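# Fold a napkin diagonally into a flat triangle

## Task

Fold the napkin along its diagonal so that one corner is brought onto the opposite corner, leaving a low, flat triangle whose three points are fully spread out. The cloth must lie flat away from the crease and sit entirely on the table, clear of both arm bases and their mounting hardware. The two matched corners must line up to within about a thumb's width. The moved corner may be placed down or dropped into position. The attempt fails if the napkin slips out of a gripper while that gripper is travelling sideways fast enough to throw it, even if the other gripper then catches it. The fold must stay in place without the robot holding it. At the end, both arms and their hands must be raised clear and touching nothing. A deduction applies if either arm is in contact with anything during the final second after the scene has settled, and a scene that never settles counts as failed.

## Robot and tools

Robot: two arms, left_arm and right_arm, each with six joints and a two-finger gripper. The cameras are cam_head_left, cam_head_right, cam_high, cam_low, cam_left_wrist and cam_right_wrist, and each gives a 504x504 image.

Frame: every reported gripper pose uses one shared scene frame. Its origin is on the tabletop midway between the arms. +x points out over the table, +z points up, and left_arm sits on the +y side. The arm names do not refer to sides of any image. The printed hand position can be somewhat wrong, especially when the arm is stretched far. A gripper's fingers point along its own +z axis and close along its y axis. The reported end_effector_position is the point between the finger pads, about 1 cm behind the tips.

Row layout: every row is a single flat list of 14 numbers that covers both arms, even when only one arm moves. The first 7 numbers are for left_arm and the next 7 are for right_arm. Within each arm the order is: shoulder, elbow, wrist roll, wrist pitch, waist, wrist yaw, then opening. Use this order and no other. The joint values are absolute target angles in radians, in the same units that Joint positions prints. They are not offsets. Stated ranges: shoulder 0.000 to 3.142, elbow 0.000 to 3.142, wrist roll -2.094 to 2.094, wrist pitch -1.571 to 1.571, waist -2.618 to 3.054, wrist yaw -1.571 to 1.571. A joint's true end may differ from the stated one by up to 0.036 rad. A call is rejected if a target goes more than 0.036 rad beyond a stated end and also lies further out than the joint's last reported angle. Targets past the true end are clipped, and the result then reports "joint sent to its limit". The opening is a scale from -1 (closed) to +1 (fully open, a 0.094 m pad gap).

Tools:
- execute_actions(actions): takes a list of actions. Each action is a table of up to 15 rows, and each row lasts one 1/30 s step. If a table has fewer rows, its last row is repeated to fill 15 steps. An empty list simply returns the current state and images.
- move(target, speed, blocking): target is one 14-number row of absolute angles. Every joint moves along its own path, and all paths finish together, so the hand traces a curve. Path time is clamped to 0.5-10 s. speed is the top rate, in rad/s, of the joint with the longest way to go: 0.01 to 2, default 0.5. Finger values are applied at the start. Paths do not avoid obstacles or the other arm. The result adds a move: line giving the outcome (done, off_target, moving, held, fault), limits=held or limits=none, and each arm's joint that is furthest from its target. With blocking=false the call returns after 0.5 s. In that case, use wait(0) to poll, or call stop, before sending anything else.
- wait(seconds): 0 to 10. The arms keep their last command during the wait.
- stop(): brakes a running move. Faster motion needs more distance to stop, and the fingers keep moving.
- zoom_image(camera, region): region is [x0, y0, x1, y1] in image pixels with (0,0) at the top left, at most 504x504.
- finished_scene(scene): ends the current scene, given by its number. This cannot be undone, so call it only once the fold is complete and the arms are clear.

Control limits: on every step, each joint's target is held within a fixed lead of its measured angle. The leads are waist 0.202, shoulder 0.258, elbow 0.238, wrist pitch 0.573, wrist yaw and roll 0.522. Targets are also scaled back so that the hand never leads its measured spot by more than 70 mm. As a result, large changes take several actions, and an unfinished change may stall unless you send it again. The Joint targets line shows what the joints are currently being driven toward. To keep a joint still, send that value again. A "joint command not followed" line means the clearance check changed some targets. HELD in the step readings marks steps where an arm was held back.

Readings: Joint positions and Joint velocities list each arm's joints in the row order, followed by the pad gap in metres. grip_measured gives the opening on the command scale, with a fixed per-gripper error of about 1 mm. To hold something, command an opening roughly 0.03 below grip_measured, or less than that for a lighter grip. Thin cloth gets less grip force. Torque readings are offset and noisy and should not be treated as exact contact sensing.

Avoid: flinging the cloth by releasing it, or letting it slip, while the hand sweeps sideways quickly. Avoid arm-to-arm collisions or pressing, which can end the scene. Avoid fast impacts, hard presses and drops. Avoid holding loads for a long time: MOTOR HOT appears at 75 °C, the arm is stopped at 90 °C, and at 100 °C the arm goes limp. These stops appear as OVER-TEMPERATURE FAULT lines. The simulation keeps running while you compose a reply, with the robot holding its last command. Finish with both grippers lifted off the napkin and the table.

Each tool is called after "Request:" as a command line: name --argument value for each argument, lists and objects as JSON in quotes; but a table of rows of numbers goes row by row, as --pt "numbers of a row", without its own name.

## Session

Request:
execute_actions --actions '[]'

Scene clock: 0.00 s.
left_arm: end_effector_position=(+0.3971, +0.2195, +0.1486) grip_measured=-0.970 end_effector_quat_wxyz=(+0.300, +0.219, +0.925, -0.076) | right_arm: end_effector_position=(+0.4178, -0.2660, +0.4113) grip_measured=+1.000 end_effector_quat_wxyz=(+0.706, -0.064, +0.703, +0.059)
Joint names: [shoulder, elbow, wrist roll, wrist pitch, waist, wrist yaw]
Joint positions: left_arm=[ 1.445  1.083  0.094 -0.583 -0.482  0.079  0.001] | right_arm=[ 1.052  1.061 -0.008 -0.004 -0.005  0.016  0.094]
Joint velocities: left_arm=[-0.012 -0.007  0.051 -0.051 -0.007  0.037 -0.   ] | right_arm=[-0.017  0.007 -0.051  0.037  0.012 -0.022  0.   ]
Joint torques (N m, as the arm reports them, + toward a larger angle): no reading
Motor temperatures (°C, as the motors report them): left_arm=[19 18 18 21 16 16] | right_arm=[20 16 17 18 19 17]
Joint targets: left_arm=[1.438 1.090 0.093 -0.581 -0.482 0.083] | right_arm=[1.045 1.073 -0.005 -0.001 -0.005 0.016]

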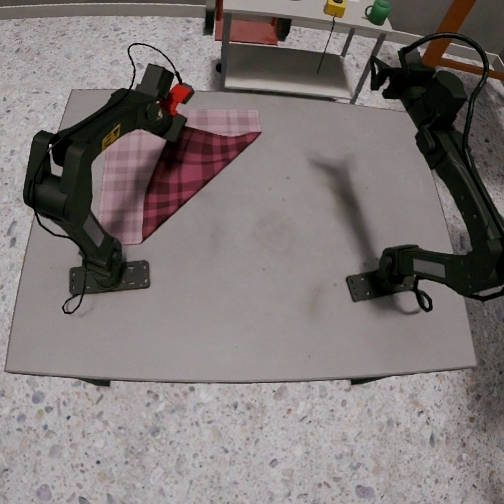

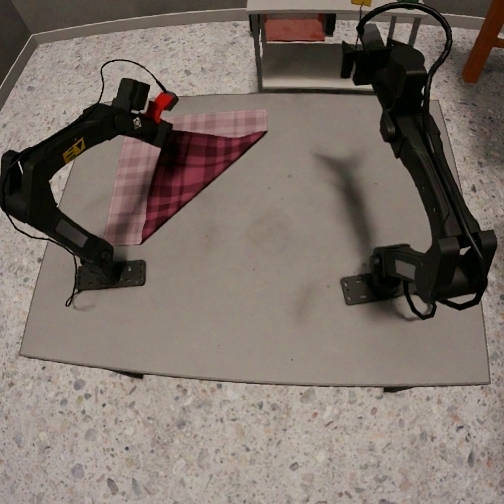

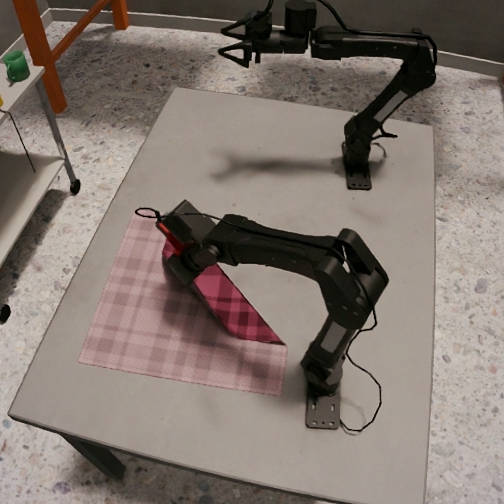

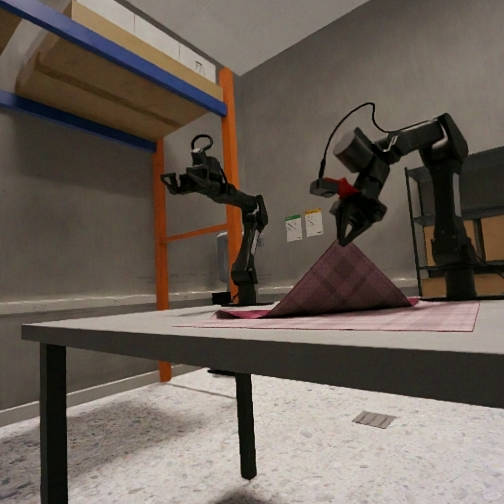

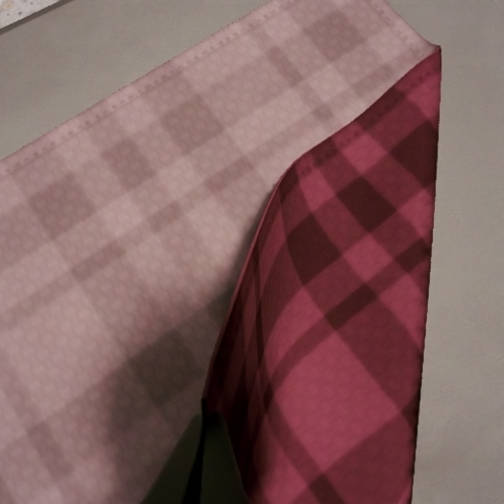

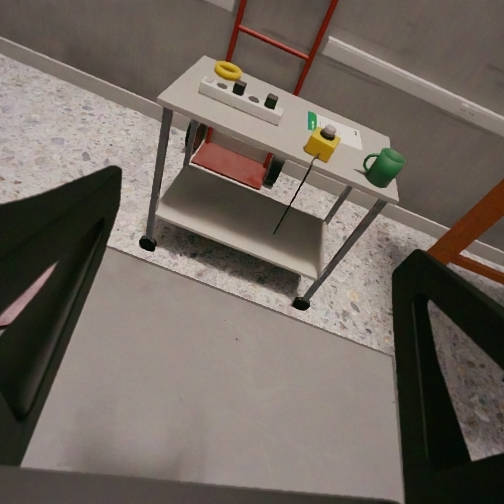

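Target roughly (.58,.40).

Request:
move --target '[2.11,1.62,0.093,-0.5,-0.07,0.083,-1,1.045,1.073,-0.005,-0.001,-0.005,0.016,1]' --speed 0.25

Scene clock: 4.97 s.
left_arm: end_effector_position=(+0.5661, +0.3816, +0.0662) grip_measured=-0.970 end_effector_quat_wxyz=(+0.270, +0.025, +0.962, -0.017) | right_arm: end_effector_position=(+0.4178, -0.2660, +0.4113) grip_measured=+1.000 end_effector_quat_wxyz=(+0.706, -0.064, +0.703, +0.059)
Joint names: [shoulder, elbow, wrist roll, wrist pitch, waist, wrist yaw]
Joint positions: left_arm=[ 2.102  1.589  0.094 -0.516 -0.073  0.079  0.001] | right_arm=[ 1.052  1.061 -0.008 -0.004 -0.005  0.016  0.094]
Joint velocities: left_arm=[-0.007  0.007  0.051 -0.022 -0.002 -0.007  0.001] | right_arm=[-0.007  0.012 -0.037  0.022 -0.012  0.022  0.   ]
Joint torques (N m, as the arm reports them, + toward a larger angle): left_arm=[-11.28   8.47  -0.01   1.28   0.36   0.09] | right_arm=[-2.43  7.95  0.04  1.68  0.    0.  ]
Motor temperatures (°C, as the motors report them): left_arm=[20 19 18 21 16 16] | right_arm=[20 16 17 19 19 17]
Joint targets: left_arm=[2.110 1.620 0.093 -0.500 -0.070 0.083] | right_arm=[1.045 1.073 -0.005 -0.001 -0.005 0.016]
move: off_target (left_arm); limits=none; left_arm: farthest joint: the elbow, 0.031 radians from its target (0.537 radians at the start); right_arm: farthest joint: the elbow, 0.012 radians from its target (0.012 radians at the start)

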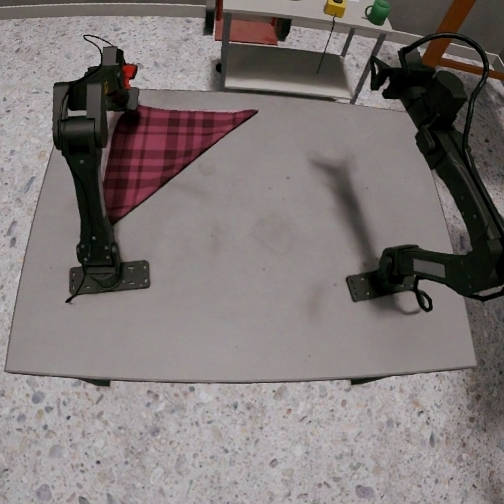

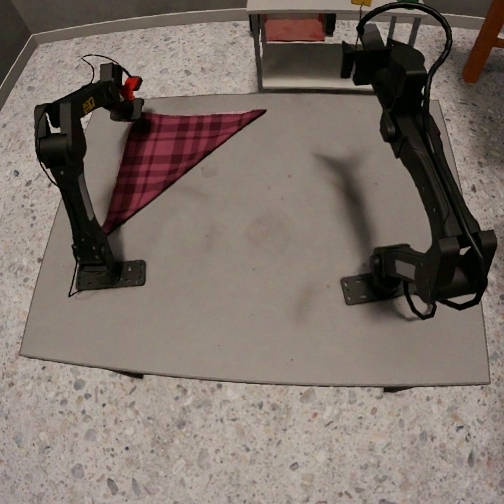

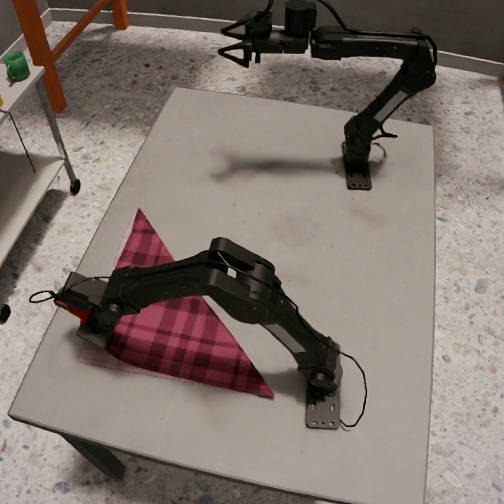

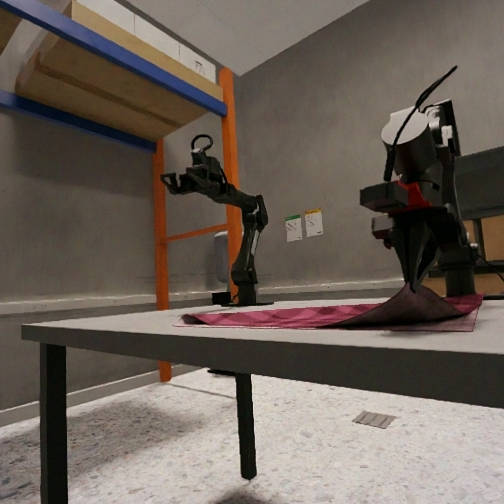

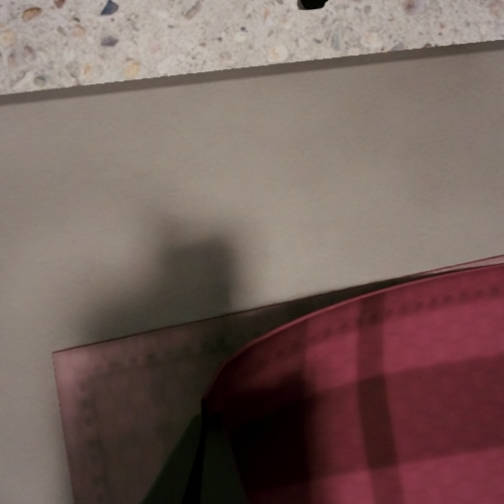

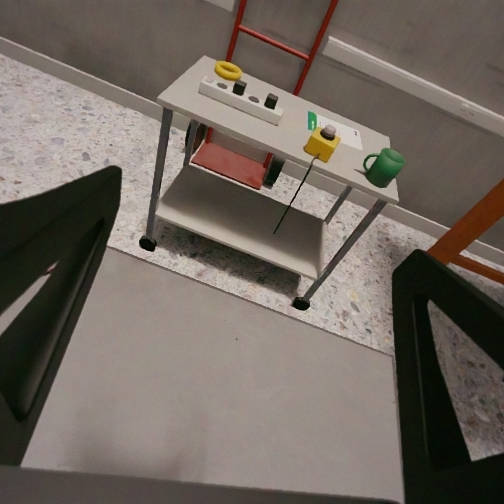

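Request:
move --target '[2.19,1.66,0.093,-0.5,-0.02,0.083,-1,1.045,1.073,-0.005,-0.001,-0.005,0.016,1]' --speed 0.1

Scene clock: 9.63 s.
left_arm: end_effector_position=(+0.5720, +0.4066, +0.0423) grip_measured=-0.970 end_effector_quat_wxyz=(+0.254, +0.002, +0.967, -0.013) | right_arm: end_effector_position=(+0.4178, -0.2660, +0.4113) grip_measured=+1.000 end_effector_quat_wxyz=(+0.706, -0.064, +0.703, +0.059)
Joint names: [shoulder, elbow, wrist roll, wrist pitch, waist, wrist yaw]
Joint positions: left_arm=[ 2.179  1.631  0.094 -0.515 -0.027  0.079  0.001] | right_arm=[ 1.052  1.061 -0.008 -0.004 -0.005  0.016  0.094]
Joint velocities: left_arm=[-0.012 -0.007  0.007  0.007  0.017  0.022 -0.001] | right_arm=[ 0.007  0.012  0.022 -0.007  0.007 -0.066  0.   ]
Joint torques (N m, as the arm reports them, + toward a larger angle): left_arm=[-11.32   8.38  -0.03   1.22   0.74   0.1 ] | right_arm=[-2.5   7.94  0.03  1.68 -0.01  0.  ]
Motor temperatures (°C, as the motors report them): left_arm=[21 19 18 22 16 16] | right_arm=[20 17 17 20 19 17]
Joint targets: left_arm=[2.190 1.660 0.093 -0.500 -0.020 0.083] | right_arm=[1.045 1.073 -0.005 -0.001 -0.005 0.016]
move: off_target (left_arm); limits=none; left_arm: farthest joint: the elbow, 0.029 radians from its target (0.071 radians at the start); right_arm: farthest joint: the elbow, 0.012 radians from its target (0.012 radians at the start)

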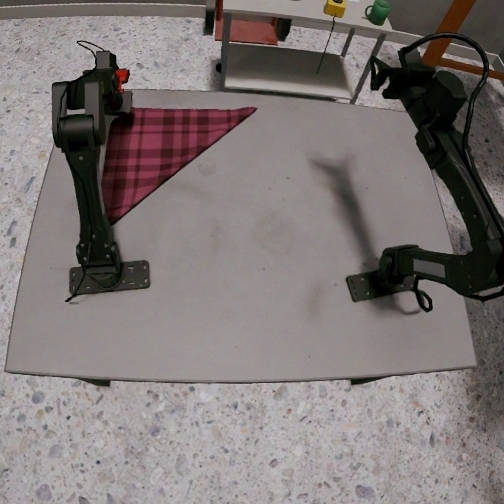

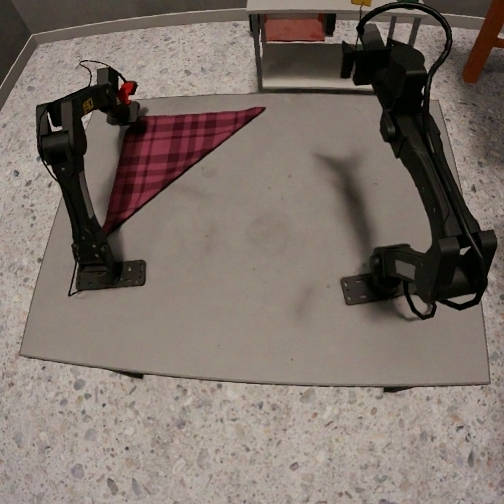

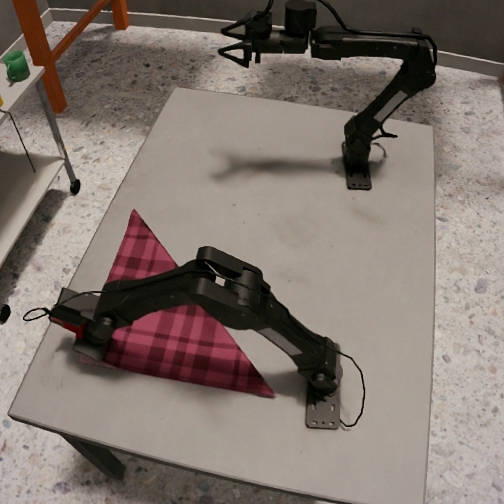

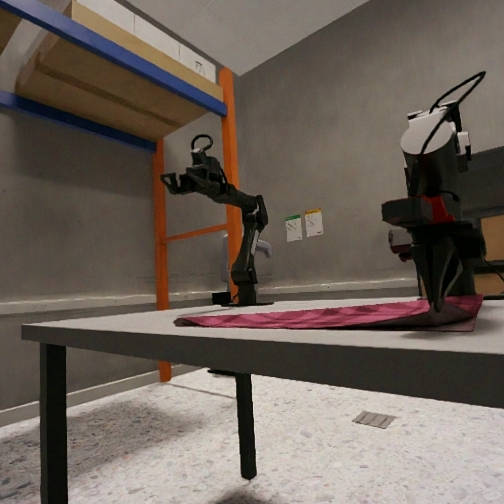

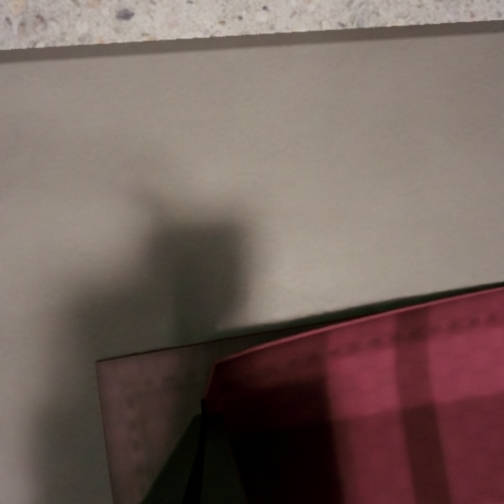

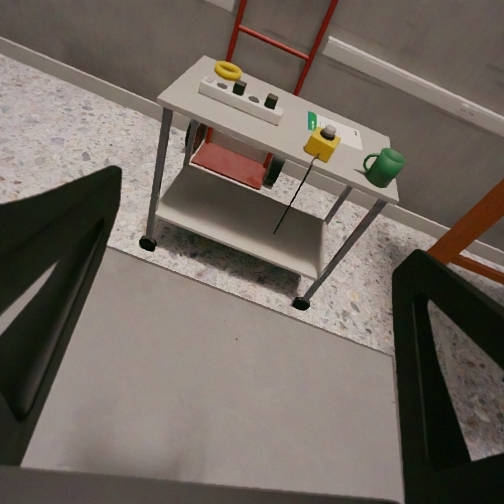

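Request:
move --target '[2.21,1.68,0.093,-0.5,0.005,0.083,-1,1.045,1.073,-0.005,-0.001,-0.005,0.016,1]' --speed 0.1

Request:
move --target '[2.21,1.68,0.093,-0.5,0.005,0.083,-0.2,1.045,1.073,-0.005,-0.001,-0.005,0.016,1]'

Request:
move --target '[2.0,1.6,0.093,-0.6,0.02,0.083,-0.2,1.045,1.073,-0.005,-0.001,-0.005,0.016,1]' --speed 0.2

Scene clock: 13.83 s.
left_arm: end_effector_position=(+0.5752, +0.4210, +0.0406) grip_measured=-0.970 end_effector_quat_wxyz=(+0.256, -0.010, +0.967, -0.009) | right_arm: end_effector_position=(+0.4178, -0.2660, +0.4113) grip_measured=+1.000 end_effector_quat_wxyz=(+0.706, -0.064, +0.703, +0.059)
Joint names: [shoulder, elbow, wrist roll, wrist pitch, waist, wrist yaw]
Joint positions: left_arm=[ 2.197  1.651  0.094 -0.514 -0.001  0.079  0.001] | right_arm=[ 1.052  1.061 -0.008 -0.004 -0.005  0.016  0.094]
Joint velocities: left_arm=[-0.002  0.002  0.007  0.051 -0.002  0.007 -0.001] | right_arm=[-0.002 -0.002  0.007  0.007 -0.002 -0.022  0.   ]
Joint torques (N m, as the arm reports them, + toward a larger angle): left_arm=[-11.46   8.33   0.07   1.24   0.8    0.11] | right_arm=[-2.45  7.95  0.04  1.68 -0.05  0.  ]
Motor temperatures (°C, as the motors report them): left_arm=[21 20 18 23 16 16] | right_arm=[20 17 17 21 19 17]
Joint targets: left_arm=[2.210 1.680 0.093 -0.500 0.005 0.083] | right_arm=[1.045 1.073 -0.005 -0.001 -0.005 0.016]
move: off_target (left_arm); limits=none; left_arm: farthest joint: the elbow, 0.029 radians from its target (0.049 radians at the start); right_arm: farthest joint: the elbow, 0.012 radians from its target (0.012 radians at the start)

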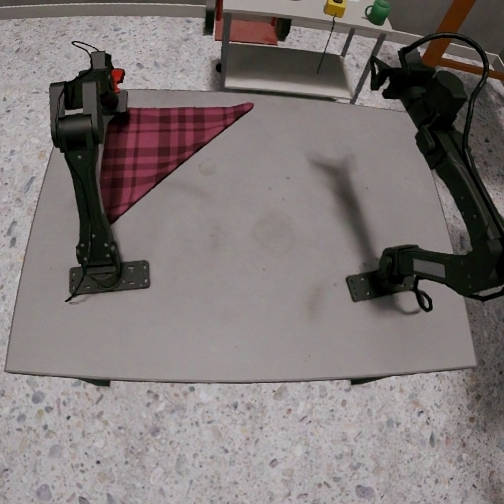

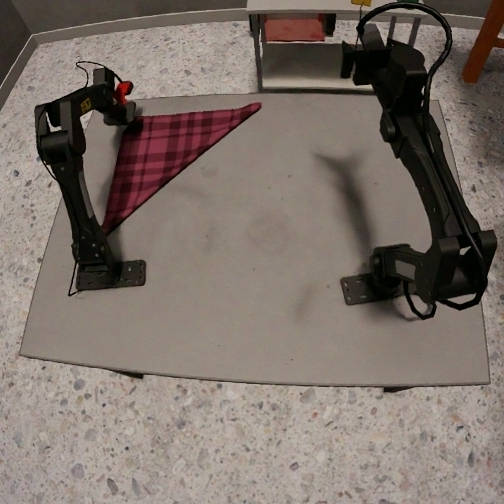

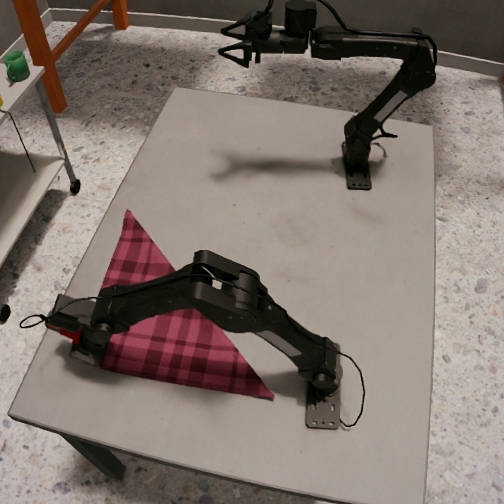

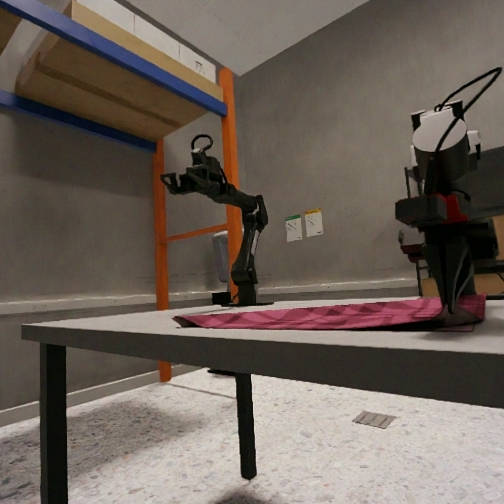

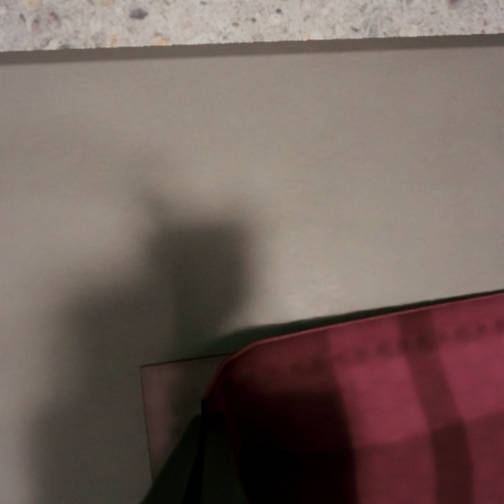

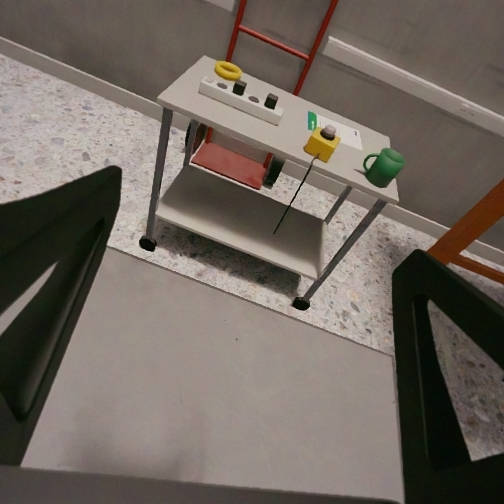

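Scene clock: 14.53 s.
left_arm: end_effector_position=(+0.5752, +0.4210, +0.0406) grip_measured=-0.203 end_effector_quat_wxyz=(+0.256, -0.010, +0.967, -0.009) | right_arm: end_effector_position=(+0.4178, -0.2660, +0.4113) grip_measured=+1.000 end_effector_quat_wxyz=(+0.706, -0.064, +0.703, +0.059)
Joint names: [shoulder, elbow, wrist roll, wrist pitch, waist, wrist yaw]
Joint positions: left_arm=[ 2.197  1.651  0.094 -0.514 -0.001  0.079  0.037] | right_arm=[ 1.052  1.061 -0.008 -0.004 -0.005  0.016  0.094]
Joint velocities: left_arm=[ 0.002 -0.007 -0.037 -0.022  0.002 -0.037 -0.   ] | right_arm=[ 0.002 -0.002 -0.022  0.022  0.012  0.022  0.   ]
Joint torques (N m, as the arm reports them, + toward a larger angle): left_arm=[-11.41   8.52   0.01   1.21   0.48   0.08] | right_arm=[-2.41  7.9   0.01  1.64  0.04  0.  ]
Motor temperatures (°C, as the motors report them): left_arm=[21 20 18 23 16 16] | right_arm=[20 17 17 21 19 17]
Joint targets: left_arm=[2.210 1.680 0.093 -0.500 0.005 0.083] | right_arm=[1.045 1.073 -0.005 -0.001 -0.005 0.016]
move: off_target (left_arm); limits=none; left_arm: farthest joint: the elbow, 0.029 radians from its target (0.029 radians at the start); right_arm: farthest joint: the elbow, 0.012 radians from its target (0.012 radians at the start)

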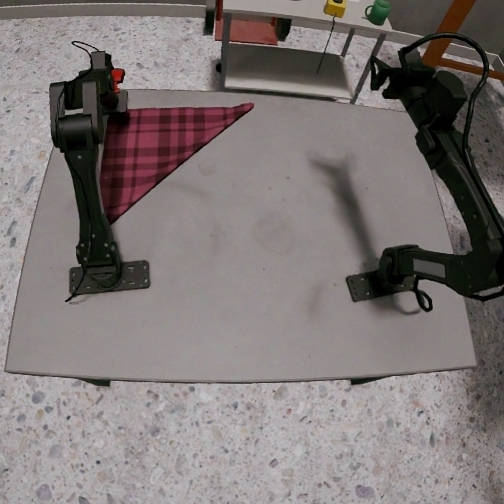

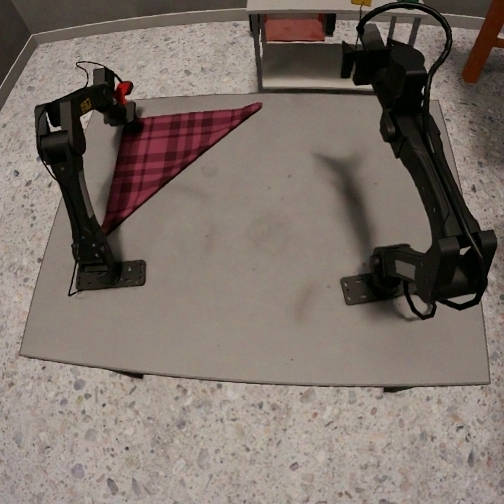

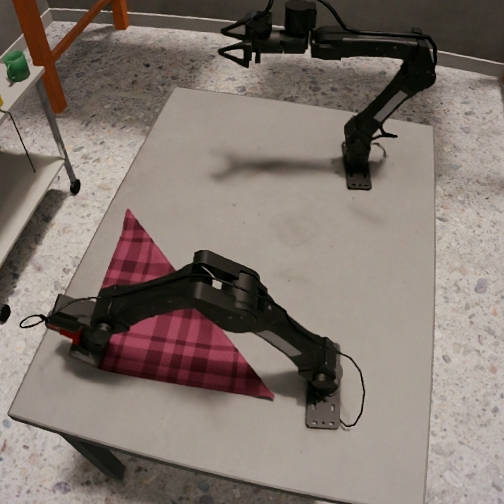

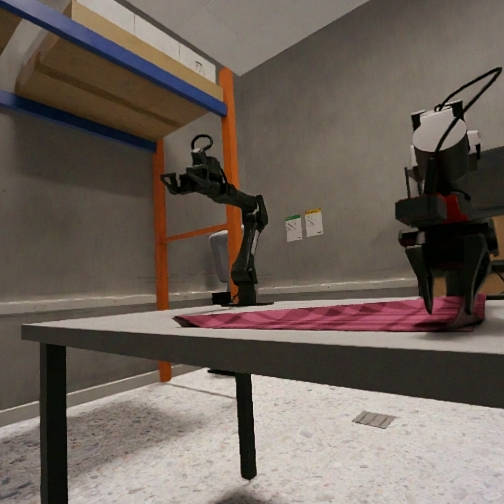

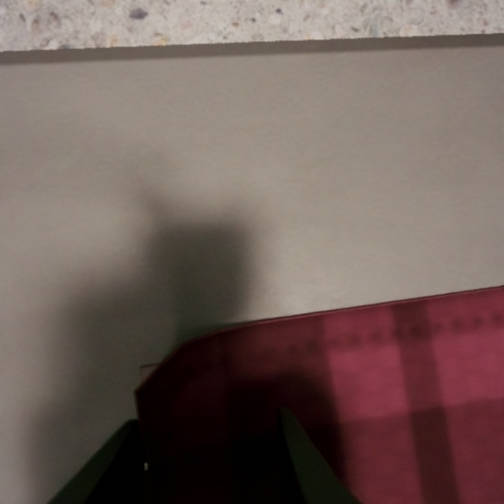

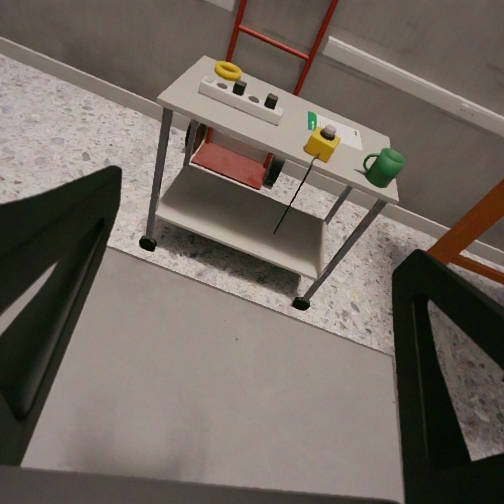

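Scene clock: 16.07 s.
left_arm: end_effector_position=(+0.5567, +0.4250, +0.1066) grip_measured=-0.203 end_effector_quat_wxyz=(+0.286, -0.015, +0.958, -0.003) | right_arm: end_effector_position=(+0.4178, -0.2660, +0.4113) grip_measured=+1.000 end_effector_quat_wxyz=(+0.706, -0.064, +0.703, +0.059)
Joint names: [shoulder, elbow, wrist roll, wrist pitch, waist, wrist yaw]
Joint positions: left_arm=[ 2.021  1.615  0.094 -0.588  0.012  0.079  0.037] | right_arm=[ 1.052  1.061 -0.008 -0.004 -0.005  0.016  0.094]
Joint velocities: left_arm=[-0.017  0.002 -0.037  0.007 -0.002  0.066 -0.001] | right_arm=[-0.017  0.002  0.022 -0.11  -0.012 -0.022  0.   ]
Joint torques (N m, as the arm reports them, + toward a larger angle): left_arm=[-13.5    5.49  -0.03   1.02   0.92   0.1 ] | right_arm=[-2.56  7.84  0.03  1.69 -0.11  0.  ]
Motor temperatures (°C, as the motors report them): left_arm=[22 20 18 23 16 16] | right_arm=[20 17 17 21 19 17]
Joint targets: left_arm=[2.000 1.600 0.093 -0.600 0.020 0.083] | right_arm=[1.045 1.073 -0.005 -0.001 -0.005 0.016]
move: off_target (left_arm); limits=none; left_arm: farthest joint: the shoulder, 0.021 radians from its target (0.197 radians at the start); right_arm: farthest joint: the elbow, 0.012 radians from its target (0.012 radians at the start)

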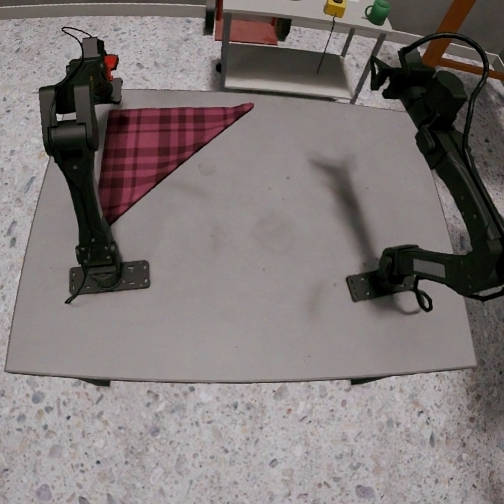

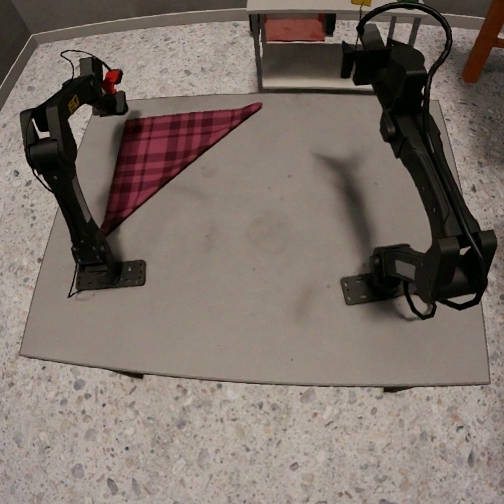

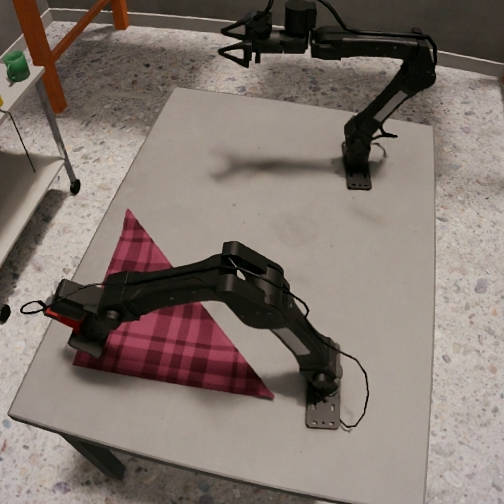

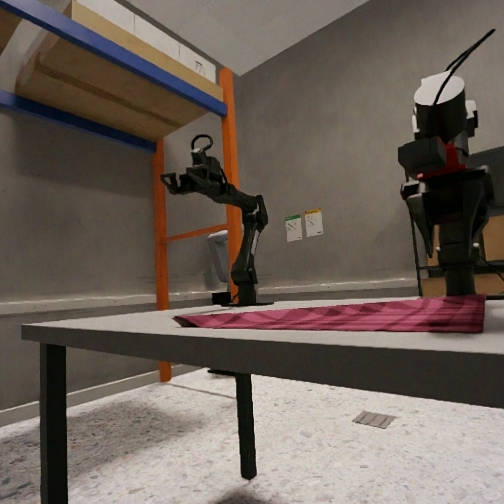

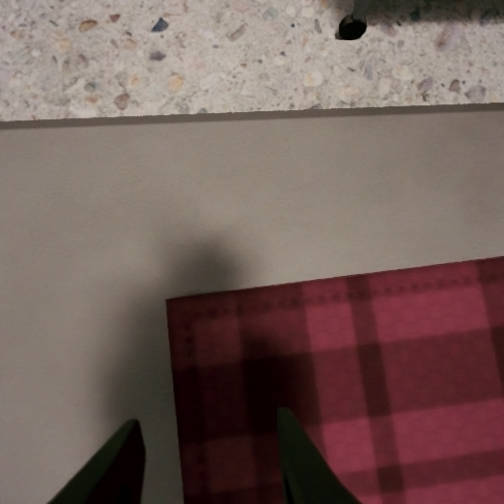

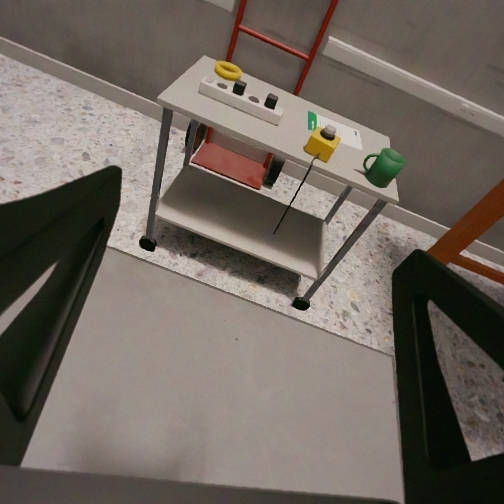

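Overshoot about 1 cm; acceptable.

Request:
finished_scene --scene 2

The scene is finished: the task was done.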